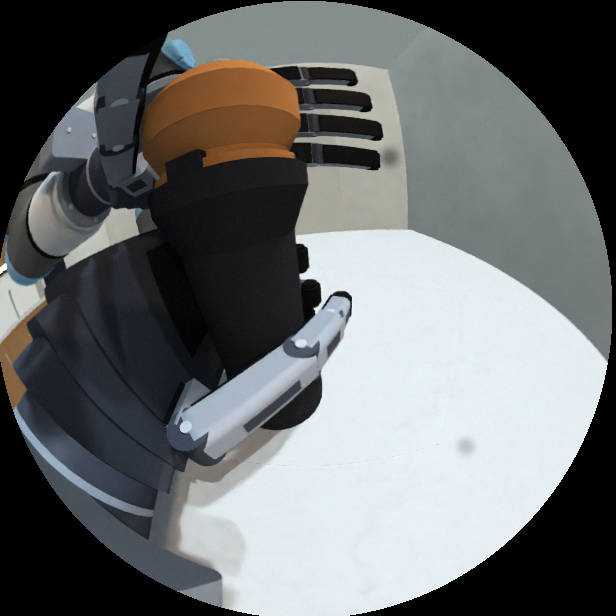

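Scene clock: 263.10 s of 11100.00 s.
left_arm: end_effector_position=(+0.3552, +0.1225, +0.1423) hand_measured=(+1.000, +1.000, -0.272, -0.230, +0.500, -1.000) hand_load_n=(+0.0, +0.0, +14.0, +11.5, +22.0, -2.5) hand_stopped_by=(target, target, force, force, force, target) hand_force_limit=1.00 hand_speed=1.00 end_effector_quat_wxyz=(+0.061, -0.706, -0.060, -0.703) end_effector_velocity=(+0.000, -0.001, +0.000) end_effector_angular_velocity=(-0.002, -0.000, -0.000) | right_arm: end_effector_position=(+0.3439, +0.1681, +0.0425) hand_measured=(-0.496, -0.524, -0.502, -0.444, +0.086, -1.000) hand_load_n=(+16.5, +17.5, +10.5, +9.5, +18.5, +2.0) hand_stopped_by=(force, force, force, force, force, target) hand_force_limit=1.00 hand_speed=0.00 end_effector_quat_wxyz=(-0.501, +0.500, +0.499, +0.500) end_effector_velocity=(-0.000, -0.000, -0.000) end_effector_angular_velocity=(-0.000, +0.001, +0.001)
Joint positions: left_arm=[ 0.177 -1.231  2.062 -0.855 -0.138  1.595] | right_arm=[-1.003 -0.851  1.76  -0.911  0.676  1.574]
Joint velocities: left_arm=[ 0.     0.    -0.001  0.     0.    -0.001] | right_arm=[-0.     0.     0.     0.001 -0.001  0.   ]
Joint torques (N m, as the arm reports them, + toward a larger angle): left_arm=[ 12.07 -29.97  12.28   1.43  -7.19   4.07] | right_arm=[ -0.35 -57.61 -11.61  -4.86  -1.56  -3.22]
Motor temperatures (°C, as the motors report them): left_arm=[25 25 27 37 30 35] | right_arm=[26 26 29 35 35 31]
Wrist force (N, on the end effector, along its own x y z axes, offset not removed): left_arm=[9.7 25.5 -9.6] | right_arm=[-21.4 11.4 25.0]
Wrist torque (N m, same axes, about the end effector's origin, offset not removed): left_arm=[0.81 0.20 0.01] | right_arm=[0.59 -1.65 0.65]
Hand target (left_arm): +0.355, +0.123, +0.142; -0.061, +0.706, +0.061, +0.703
Hand target (right_arm): +0.344, +0.168, +0.043; +0.501, -0.500, -0.499, -0.500
Off the commanded pose (left_arm): 0.000 m, 0 deg.
Off the commanded pose (right_arm): 0.000 m, 0 deg.
move: done
camera_calibration (this result's frames):
cam_left_wrist: T_world_to_cam=[[0.190198, -0.972196, -0.1366, 0.0773501], [-0.569105, 0.00419413, -0.822254, 0.314521], [0.799965, 0.234131, -0.552483, -0.101076], [0, 0, 0, 1]] pos_world=[0.245141, 0.0975454, 0.213339]
cam_right_wrist: T_world_to_cam=[[0.993507, -0.0342175, -0.108503, -0.331601], [-0.110949, -0.502487, -0.857437, 0.160573], [-0.025182, 0.863907, -0.503021, 0.0168129], [0, 0, 0, 1]] pos_world=[0.347687, 0.0548145, 0.110159]

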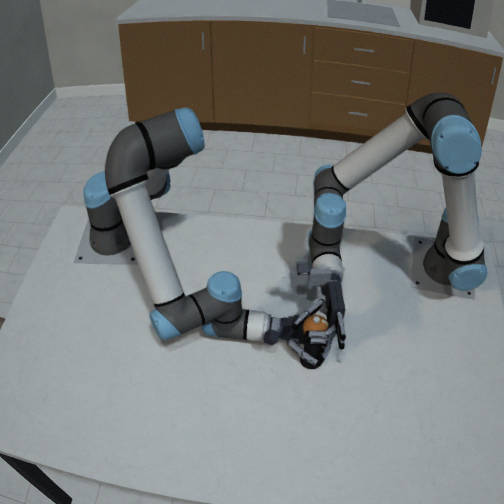

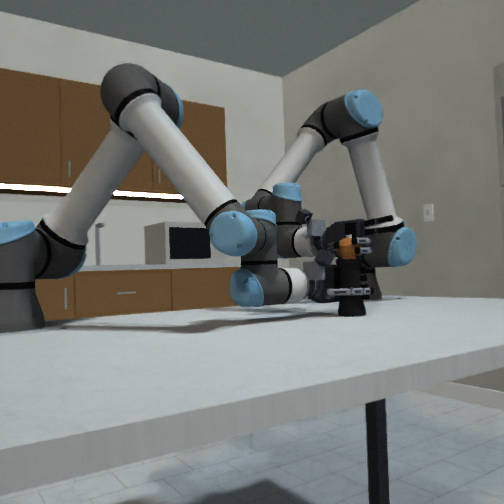

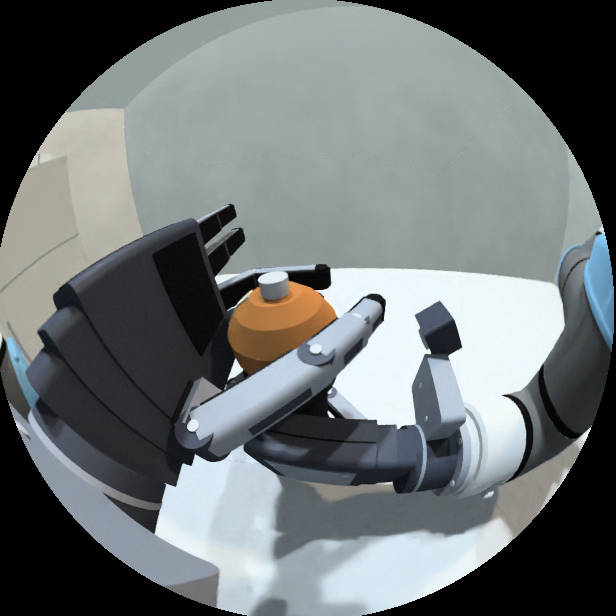

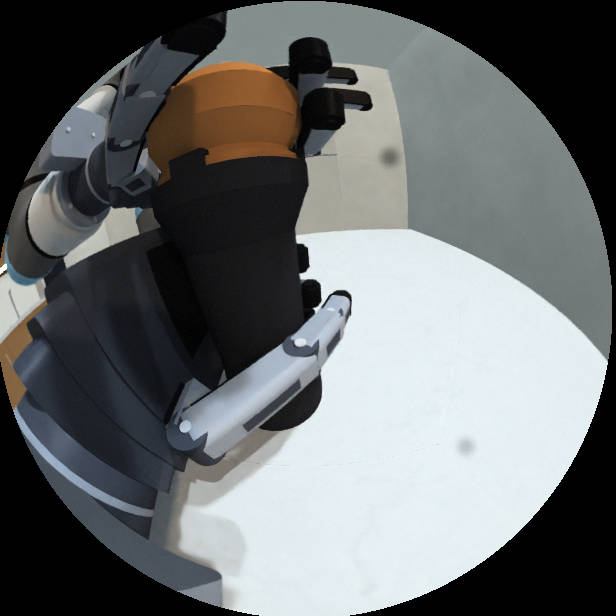

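Scene clock: 266.90 s of 11100.00 s.
left_arm: end_effector_position=(+0.3448, +0.1038, +0.1423) hand_measured=(+1.000, +1.000, -0.272, -0.232, +0.500, -1.000) hand_load_n=(+0.0, +0.0, +2.5, +0.0, +17.5, -0.5) hand_stopped_by=(target, target, force, force, force, target) hand_force_limit=1.00 hand_speed=1.00 end_effector_quat_wxyz=(+0.180, +0.685, -0.180, +0.682) end_effector_velocity=(-0.000, -0.001, +0.000) end_effector_angular_velocity=(+0.000, -0.000, -0.010) | right_arm: end_effector_position=(+0.3440, +0.1681, +0.0425) hand_measured=(-0.496, -0.524, -0.502, -0.444, +0.086, -1.000) hand_load_n=(+18.0, +19.5, +12.0, +10.5, +18.5, +3.0) hand_stopped_by=(force, force, force, force, force, target) hand_force_limit=1.00 hand_speed=0.00 end_effector_quat_wxyz=(-0.501, +0.500, +0.499, +0.500) end_effector_velocity=(+0.000, -0.000, +0.000) end_effector_angular_velocity=(+0.000, -0.000, -0.001)
Joint positions: left_arm=[ 0.395 -1.418  2.324 -0.9    0.766  1.565] | right_arm=[-1.003 -0.851  1.76  -0.911  0.676  1.574]
Joint velocities: left_arm=[ 0.005 -0.001  0.     0.001  0.016  0.   ] | right_arm=[ 0.     0.     0.    -0.001  0.002  0.   ]
Joint torques (N m, as the arm reports them, + toward a larger angle): left_arm=[ 30.88 -25.39   5.37  -0.68  -7.05   3.85] | right_arm=[  9.65 -57.2  -11.37  -2.7   -5.84  -2.45]
Motor temperatures (°C, as the motors report them): left_arm=[25 25 27 37 30 35] | right_arm=[26 26 29 35 35 31]
Wrist force (N, on the end effector, along its own x y z axes, offset not removed): left_arm=[6.5 41.4 -18.2] | right_arm=[-13.4 40.5 23.5]
Wrist torque (N m, same axes, about the end effector's origin, offset not removed): left_arm=[2.25 0.00 0.35] | right_arm=[0.83 -1.95 3.88]
Hand target (left_arm): +0.345, +0.104, +0.142; +0.181, +0.685, -0.180, +0.682
Hand target (right_arm): +0.344, +0.168, +0.042; +0.501, -0.500, -0.499, -0.500
Off the commanded pose (left_arm): 0.000 m, 0 deg.
Off the commanded pose (right_arm): 0.000 m, 0 deg.
move: done
camera_calibration (this result's frames):
cam_left_wrist: T_world_to_cam=[[-0.469463, -0.872722, -0.134021, 0.277894], [-0.439123, 0.362459, -0.822067, 0.226639], [0.766013, -0.327078, -0.553393, -0.0182516], [0, 0, 0, 1]] pos_world=[0.243964, 0.154407, 0.213456]
cam_right_wrist: T_world_to_cam=[[0.993501, -0.0343456, -0.108514, -0.331633], [-0.111023, -0.502473, -0.857435, 0.160589], [-0.0250762, 0.863911, -0.50302, 0.0167984], [0, 0, 0, 1]] pos_world=[0.347728, 0.0547893, 0.110158]

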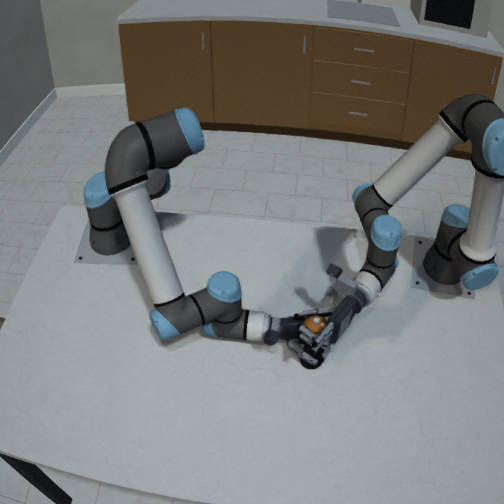

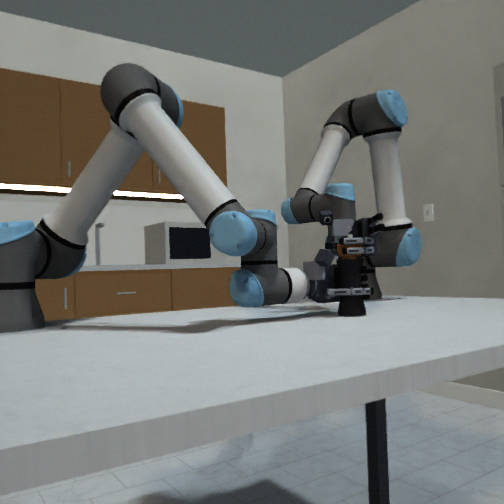

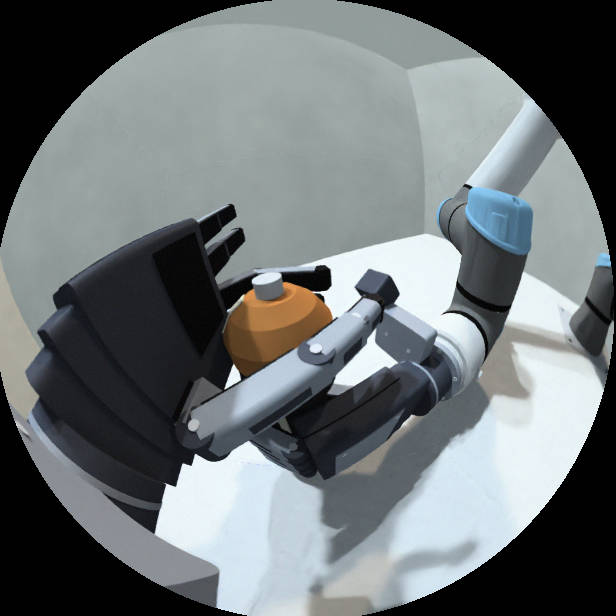

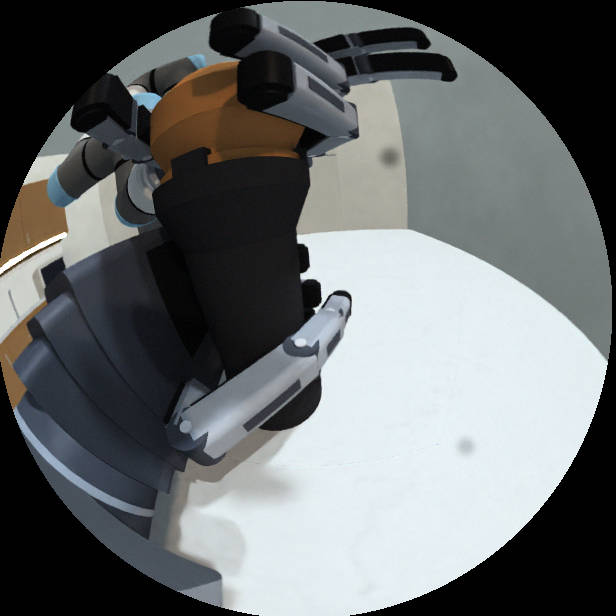

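Scene clock: 270.70 s of 11100.00 s.
left_arm: end_effector_position=(+0.3248, +0.0959, +0.1424) hand_measured=(+1.000, +1.000, -0.318, -0.282, +0.502, -1.000) hand_load_n=(+0.0, +0.0, +10.0, +9.0, +24.5, -9.5) hand_stopped_by=(target, target, force, force, force, target) hand_force_limit=1.00 hand_speed=1.00 end_effector_quat_wxyz=(+0.400, +0.585, -0.399, +0.582) end_effector_velocity=(-0.000, -0.000, -0.001) end_effector_angular_velocity=(+0.002, +0.001, -0.009) | right_arm: end_effector_position=(+0.3440, +0.1681, +0.0425) hand_measured=(-0.494, -0.524, -0.502, -0.444, +0.086, -1.000) hand_load_n=(+12.0, +14.0, +8.0, +9.0, +21.5, +7.0) hand_stopped_by=(force, force, force, force, force, target) hand_force_limit=1.00 hand_speed=0.00 end_effector_quat_wxyz=(-0.501, +0.500, +0.499, +0.500) end_effector_velocity=(+0.000, -0.000, -0.001) end_effector_angular_velocity=(-0.001, +0.002, -0.001)
Joint positions: left_arm=[ 0.851 -1.303  2.169 -0.863  1.908  1.567] | right_arm=[-1.003 -0.851  1.76  -0.911  0.676  1.574]
Joint velocities: left_arm=[ 0.004  0.006 -0.005  0.002  0.013  0.   ] | right_arm=[-0.     0.001  0.     0.001  0.001  0.001]
Joint torques (N m, as the arm reports them, + toward a larger angle): left_arm=[ 24.06   3.67 -25.27   2.36  -7.12   5.14] | right_arm=[ 27.37 -50.3  -10.95  -1.48  -8.35  -2.66]
Motor temperatures (°C, as the motors report them): left_arm=[25 25 27 37 30 35] | right_arm=[26 26 29 35 35 31]
Wrist force (N, on the end effector, along its own x y z axes, offset not removed): left_arm=[25.2 40.2 -23.1] | right_arm=[10.6 38.4 -26.3]
Wrist torque (N m, same axes, about the end effector's origin, offset not removed): left_arm=[2.55 -0.18 0.26] | right_arm=[1.19 -0.69 4.59]
Hand target (left_arm): +0.325, +0.096, +0.142; +0.401, +0.585, -0.399, +0.581
Hand target (right_arm): +0.344, +0.168, +0.042; +0.501, -0.500, -0.499, -0.500
Off the commanded pose (left_arm): 0.000 m, 0 deg.
Off the commanded pose (right_arm): 0.000 m, 0 deg.
move: done
camera_calibration (this result's frames):
cam_left_wrist: T_world_to_cam=[[-0.916548, -0.377693, -0.131485, 0.358979], [-0.111518, 0.557101, -0.822923, 0.0958449], [0.384062, -0.739586, -0.552729, 0.157962], [0, 0, 0, 1]] pos_world=[0.279042, 0.199015, 0.213383]
cam_right_wrist: T_world_to_cam=[[0.993503, -0.034426, -0.108474, -0.331666], [-0.11103, -0.502435, -0.857456, 0.160606], [-0.0249826, 0.863929, -0.502993, 0.016791], [0, 0, 0, 1]] pos_world=[0.347763, 0.05477, 0.110181]

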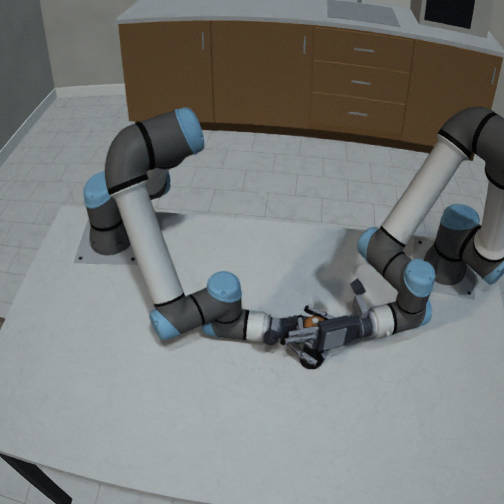

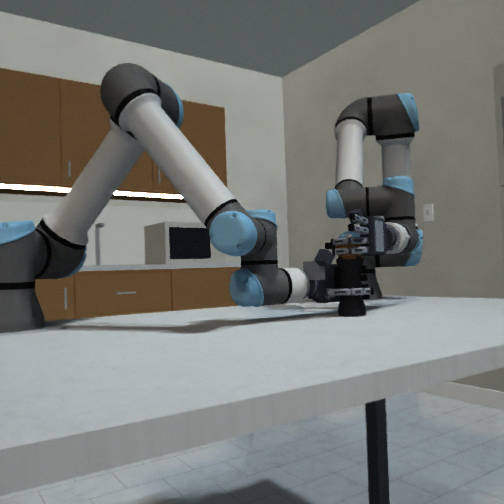

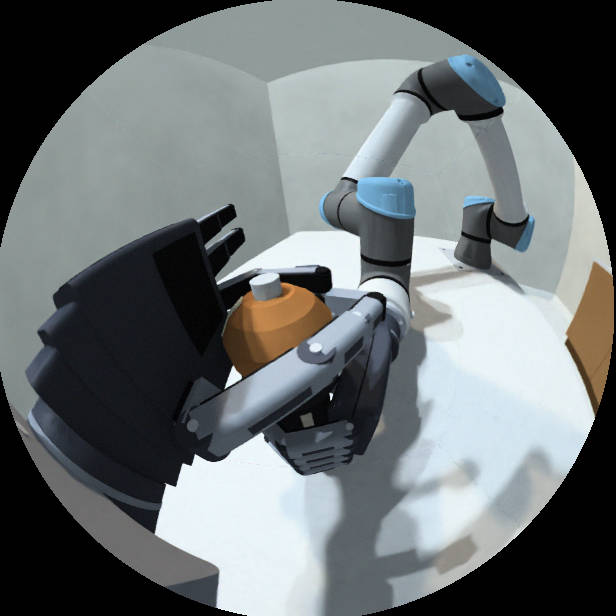

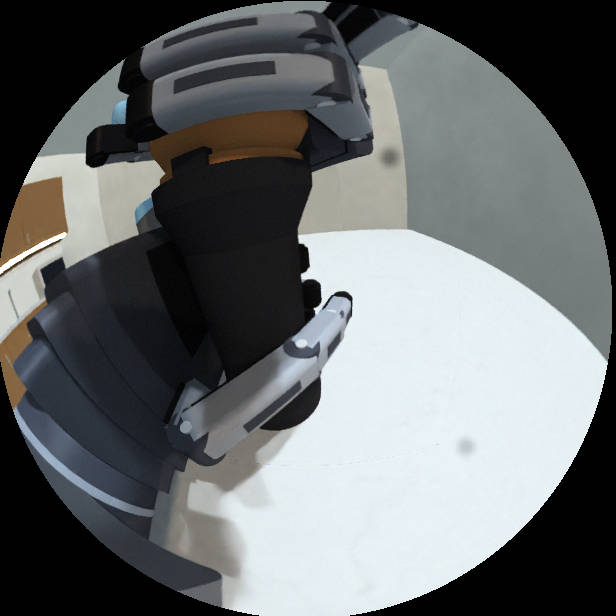

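Scene clock: 271.53 s of 11100.00 s.
left_arm: end_effector_position=(+0.3246, +0.0965, +0.1423) hand_measured=(+1.000, +1.000, +1.000, +1.000, +1.000, -1.000) hand_load_n=(+0.0, +0.0, +0.0, +0.0, +0.0, +1.0) hand_stopped_by=(target, target, target, target, target, target) hand_force_limit=1.00 hand_speed=0.50 end_effector_quat_wxyz=(+0.400, +0.585, -0.399, +0.582) end_effector_velocity=(-0.000, +0.000, -0.001) end_effector_angular_velocity=(+0.001, +0.000, -0.000) | right_arm: end_effector_position=(+0.3439, +0.1682, +0.0425) hand_measured=(-0.496, -0.524, -0.502, -0.444, +0.086, -1.000) hand_load_n=(+7.5, +11.0, +7.5, +11.0, +19.5, +6.5) hand_stopped_by=(force, force, force, force, force, target) hand_force_limit=1.00 hand_speed=0.00 end_effector_quat_wxyz=(-0.501, +0.500, +0.499, +0.500) end_effector_velocity=(+0.000, -0.000, +0.000) end_effector_angular_velocity=(-0.000, -0.000, -0.001)
Joint positions: left_arm=[ 0.852 -1.304  2.171 -0.864  1.909  1.568] | right_arm=[-1.003 -0.851  1.76  -0.911  0.676  1.574]
Joint velocities: left_arm=[0.    0.    0.    0.001 0.    0.001] | right_arm=[-0.    -0.    -0.     0.001  0.    -0.001]
Joint torques (N m, as the arm reports them, + toward a larger angle): left_arm=[  7.99 -34.2   -6.75  -4.82   0.66  -1.92] | right_arm=[ -3.11 -34.29 -11.16   1.78   0.99   1.84]
Motor temperatures (°C, as the motors report them): left_arm=[25 25 27 37 30 35] | right_arm=[26 26 29 35 35 31]
Wrist force (N, on the end effector, along its own x y z axes, offset not removed): left_arm=[-3.8 0.9 2.8] | right_arm=[6.7 7.5 -6.6]
Wrist torque (N m, same axes, about the end effector's origin, offset not removed): left_arm=[-0.15 0.31 -0.19] | right_arm=[0.66 -0.20 0.27]
Hand target (left_arm): +0.325, +0.097, +0.142; +0.400, +0.585, -0.399, +0.582
Hand target (right_arm): +0.344, +0.168, +0.043; +0.501, -0.500, -0.499, -0.500
Off the commanded pose (left_arm): 0.000 m, 0 deg.
Off the commanded pose (right_arm): 0.000 m, 0 deg.
move: done
camera_calibration (this result's frames):
cam_left_wrist: T_world_to_cam=[[-0.916521, -0.377723, -0.131585, 0.359023], [-0.111477, 0.557156, -0.822891, 0.095389], [0.384138, -0.739529, -0.552753, 0.158515], [0, 0, 0, 1]] pos_world=[0.278794, 0.199691, 0.213356]
cam_right_wrist: T_world_to_cam=[[0.993519, -0.0341985, -0.108401, -0.331593], [-0.110852, -0.502441, -0.857476, 0.160593], [-0.0251406, 0.863935, -0.502976, 0.016801], [0, 0, 0, 1]] pos_world=[0.347668, 0.0548334, 0.11021]

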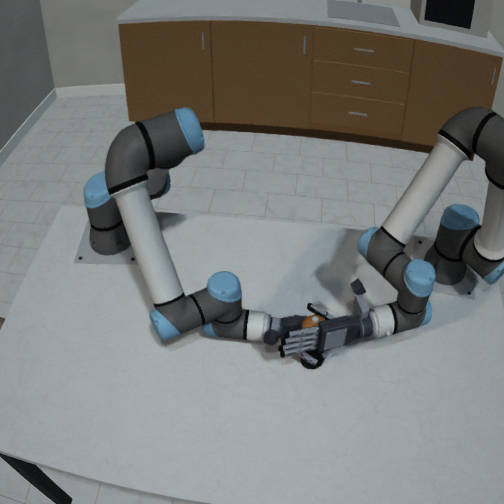

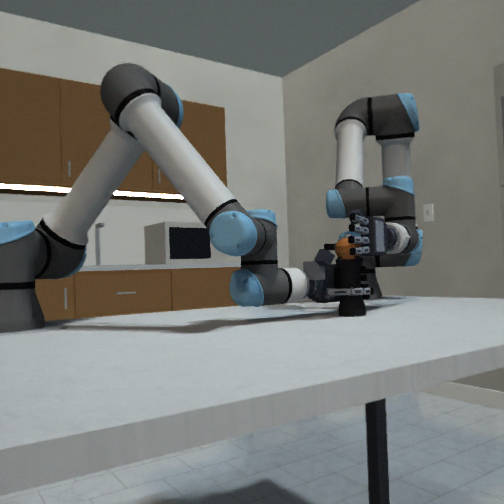

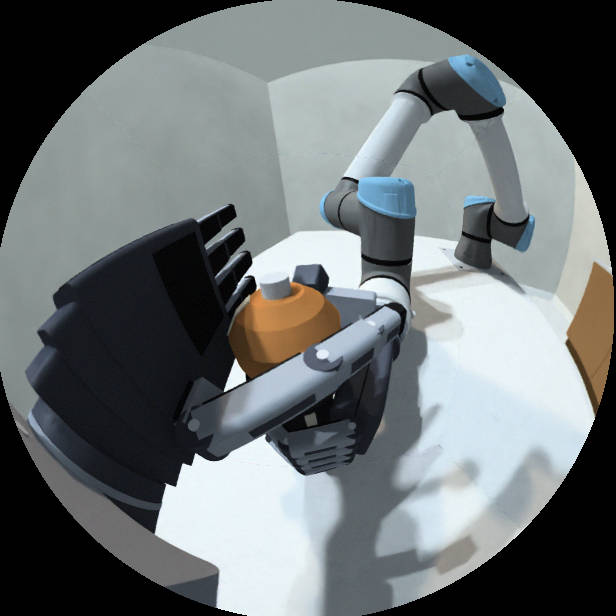

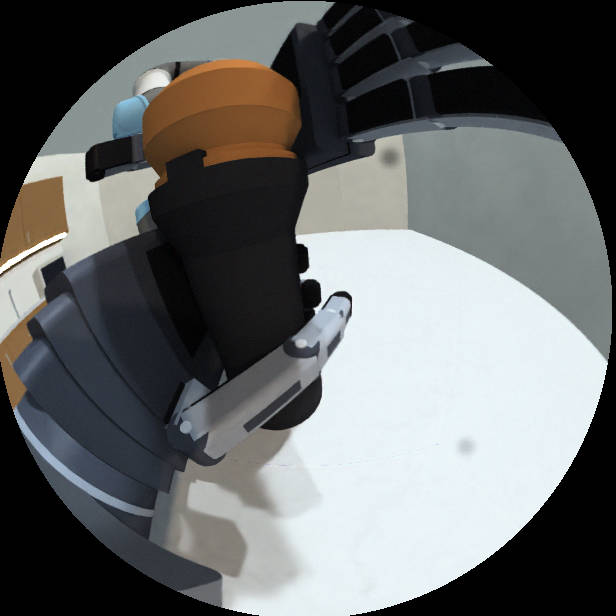

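Scene clock: 273.40 s of 11100.00 s.
left_arm: end_effector_position=(+0.3446, +0.1041, +0.1423) hand_measured=(+1.000, +1.000, +1.000, +1.000, +1.000, -1.000) hand_load_n=(+0.0, +0.0, +0.0, +0.0, +0.0, +0.0) hand_stopped_by=(target, target, target, target, target, target) hand_force_limit=1.00 hand_speed=0.50 end_effector_quat_wxyz=(+0.180, +0.685, -0.180, +0.682) end_effector_velocity=(+0.001, -0.000, -0.001) end_effector_angular_velocity=(+0.003, -0.000, +0.011) | right_arm: end_effector_position=(+0.3439, +0.1682, +0.0425) hand_measured=(-0.496, -0.524, -0.502, -0.444, +0.086, -1.000) hand_load_n=(+7.5, +11.0, +8.0, +11.0, +19.0, +6.0) hand_stopped_by=(force, force, force, force, force, target) hand_force_limit=1.00 hand_speed=0.00 end_effector_quat_wxyz=(-0.501, +0.500, +0.499, +0.500) end_effector_velocity=(+0.000, -0.000, -0.001) end_effector_angular_velocity=(-0.001, +0.001, -0.001)
Joint positions: left_arm=[ 0.395 -1.418  2.325 -0.901  0.766  1.564] | right_arm=[-1.003 -0.851  1.76  -0.911  0.676  1.574]
Joint velocities: left_arm=[-0.006  0.005 -0.002 -0.    -0.017  0.001] | right_arm=[-0.     0.001  0.     0.001  0.001 -0.   ]
Joint torques (N m, as the arm reports them, + toward a larger angle): left_arm=[-10.56  -7.77 -25.24   1.44  -1.22   2.73] | right_arm=[  2.95 -34.07 -11.2    0.98  -1.66   0.13]
Motor temperatures (°C, as the motors report them): left_arm=[25 25 27 37 30 35] | right_arm=[26 26 29 35 35 31]
Wrist force (N, on the end effector, along its own x y z axes, offset not removed): left_arm=[-0.6 2.7 4.4] | right_arm=[2.9 6.1 -2.4]
Wrist torque (N m, same axes, about the end effector's origin, offset not removed): left_arm=[0.40 -0.01 -0.04] | right_arm=[0.59 -0.08 -0.13]
Hand target (left_arm): +0.345, +0.104, +0.142; +0.180, +0.685, -0.180, +0.682
Hand target (right_arm): +0.344, +0.168, +0.043; +0.501, -0.500, -0.499, -0.500
Off the commanded pose (left_arm): 0.000 m, 0 deg.
Off the commanded pose (right_arm): 0.000 m, 0 deg.
move: done
camera_calibration (this result's frames):
cam_left_wrist: T_world_to_cam=[[-0.46949, -0.872735, -0.133837, 0.278091], [-0.439129, 0.362307, -0.822131, 0.22649], [0.765993, -0.32721, -0.553343, -0.0180094], [0, 0, 0, 1]] pos_world=[0.243814, 0.154748, 0.213458]
cam_right_wrist: T_world_to_cam=[[0.993517, -0.0342308, -0.108412, -0.331597], [-0.110878, -0.502439, -0.857473, 0.160599], [-0.0251182, 0.863934, -0.502977, 0.0167972], [0, 0, 0, 1]] pos_world=[0.347676, 0.0548287, 0.110209]

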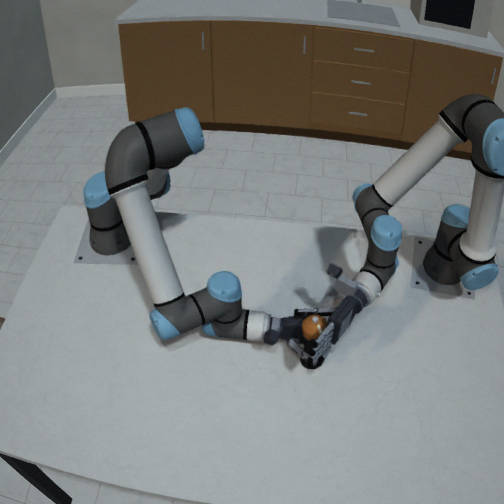

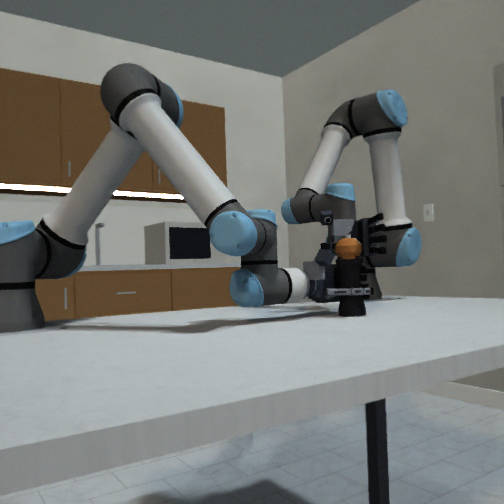

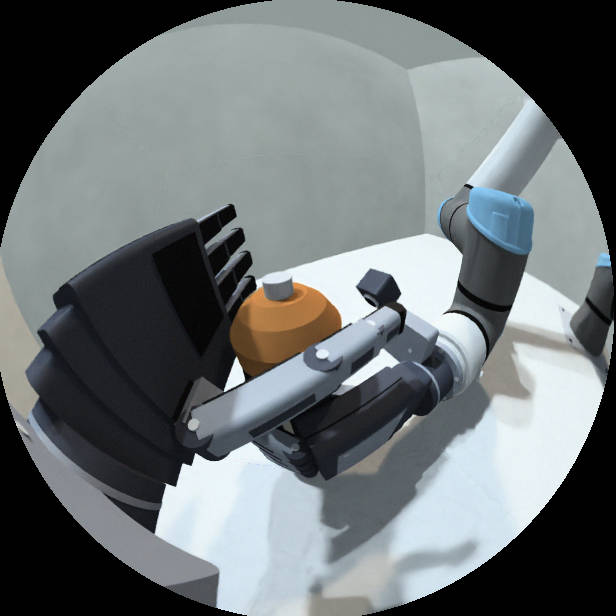

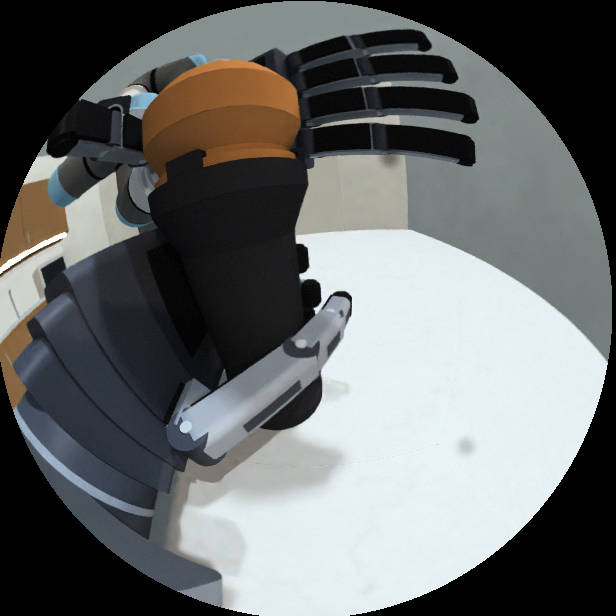

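Scene clock: 275.27 s of 11100.00 s.
left_arm: end_effector_position=(+0.3553, +0.1225, +0.1423) hand_measured=(+1.000, +1.000, +1.000, +1.000, +1.000, -1.000) hand_load_n=(+0.0, +0.0, +0.0, +0.0, +0.0, +0.0) hand_stopped_by=(target, target, target, target, target, target) hand_force_limit=1.00 hand_speed=0.50 end_effector_quat_wxyz=(+0.061, -0.706, -0.060, -0.703) end_effector_velocity=(+0.001, +0.001, +0.000) end_effector_angular_velocity=(-0.001, -0.001, +0.008) | right_arm: end_effector_position=(+0.3439, +0.1682, +0.0425) hand_measured=(-0.496, -0.524, -0.502, -0.444, +0.086, -1.000) hand_load_n=(+7.5, +11.0, +8.0, +11.0, +19.0, +6.0) hand_stopped_by=(force, force, force, force, force, target) hand_force_limit=1.00 hand_speed=0.00 end_effector_quat_wxyz=(-0.501, +0.500, +0.499, +0.500) end_effector_velocity=(-0.001, -0.000, -0.000) end_effector_angular_velocity=(-0.000, -0.000, +0.001)
Joint positions: left_arm=[ 0.178 -1.232  2.062 -0.856 -0.138  1.597] | right_arm=[-1.003 -0.851  1.76  -0.911  0.676  1.574]
Joint velocities: left_arm=[ 0.001  0.005 -0.007  0.011 -0.007 -0.01 ] | right_arm=[ 0.     0.     0.001 -0.001 -0.001 -0.   ]
Joint torques (N m, as the arm reports them, + toward a larger angle): left_arm=[  7.71 -15.2  -25.13   3.3   -1.27  -3.17] | right_arm=[  2.59 -33.53 -11.31   0.98  -1.59   0.11]
Motor temperatures (°C, as the motors report them): left_arm=[25 25 27 37 30 35] | right_arm=[26 26 29 35 35 31]
Wrist force (N, on the end effector, along its own x y z axes, offset not removed): left_arm=[-1.5 1.1 4.5] | right_arm=[3.8 5.0 -2.5]
Wrist torque (N m, same axes, about the end effector's origin, offset not removed): left_arm=[0.16 0.17 -0.12] | right_arm=[0.45 -0.18 -0.20]
Hand target (left_arm): +0.355, +0.123, +0.142; -0.061, +0.706, +0.061, +0.703
Hand target (right_arm): +0.344, +0.168, +0.043; +0.501, -0.500, -0.499, -0.500
Off the commanded pose (left_arm): 0.000 m, 0 deg.
Off the commanded pose (right_arm): 0.000 m, 0 deg.
move: done
camera_calibration (this result's frames):
cam_left_wrist: T_world_to_cam=[[0.190073, -0.972201, -0.136736, 0.0774032], [-0.569282, 0.00433022, -0.822131, 0.314561], [0.799869, 0.234106, -0.552634, -0.101102], [0, 0, 0, 1]] pos_world=[0.24523, 0.097558, 0.213322]
cam_right_wrist: T_world_to_cam=[[0.993517, -0.0342309, -0.108411, -0.331597], [-0.110878, -0.50244, -0.857473, 0.160599], [-0.0251181, 0.863934, -0.502977, 0.0167972], [0, 0, 0, 1]] pos_world=[0.347676, 0.0548287, 0.110209]

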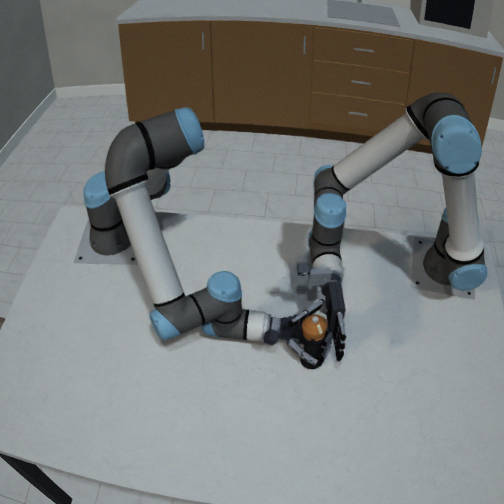

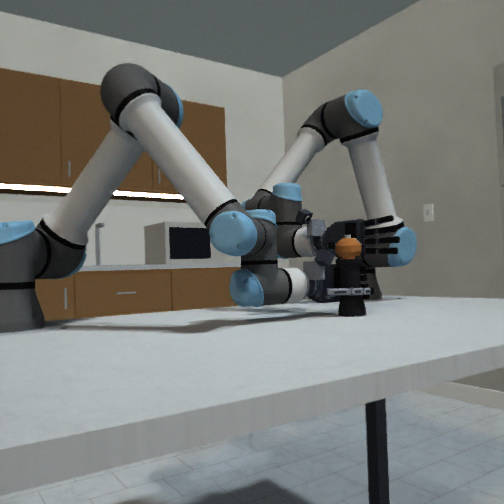

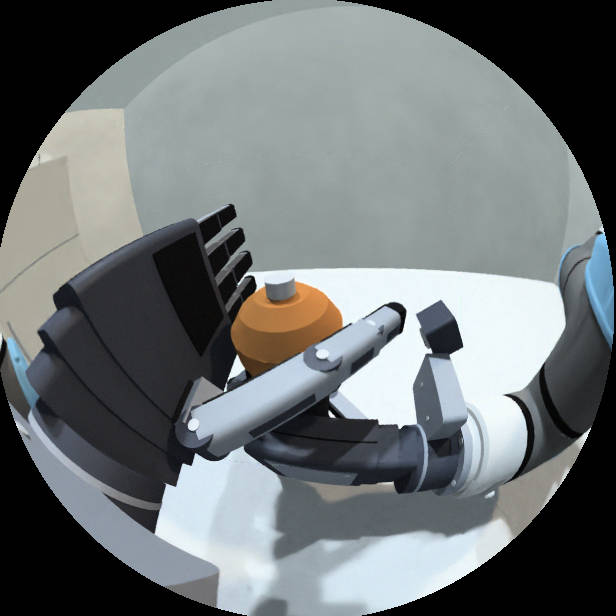

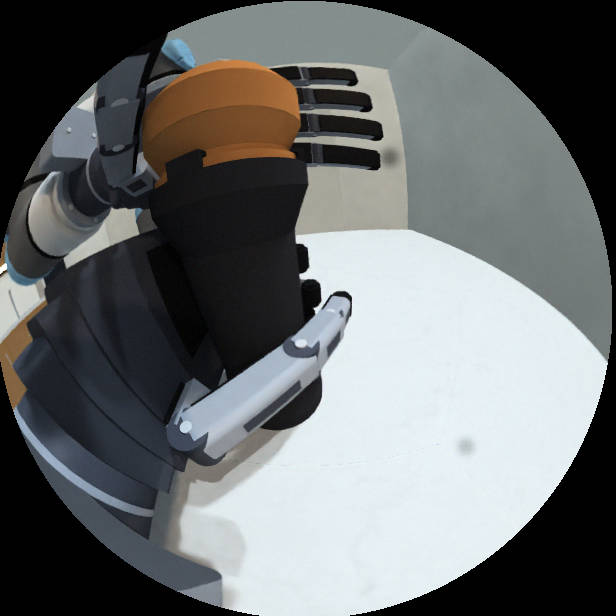

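Region (250, 270, 380, 380) of cam_high's 504x504 image, scaled by 3.877, with more detail than that image has; it fills the top 426 rows of this view, and the rest is white.

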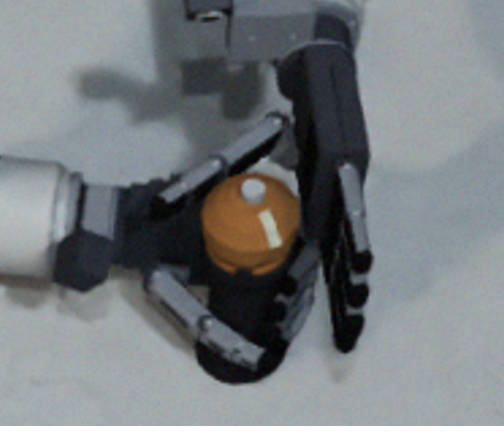

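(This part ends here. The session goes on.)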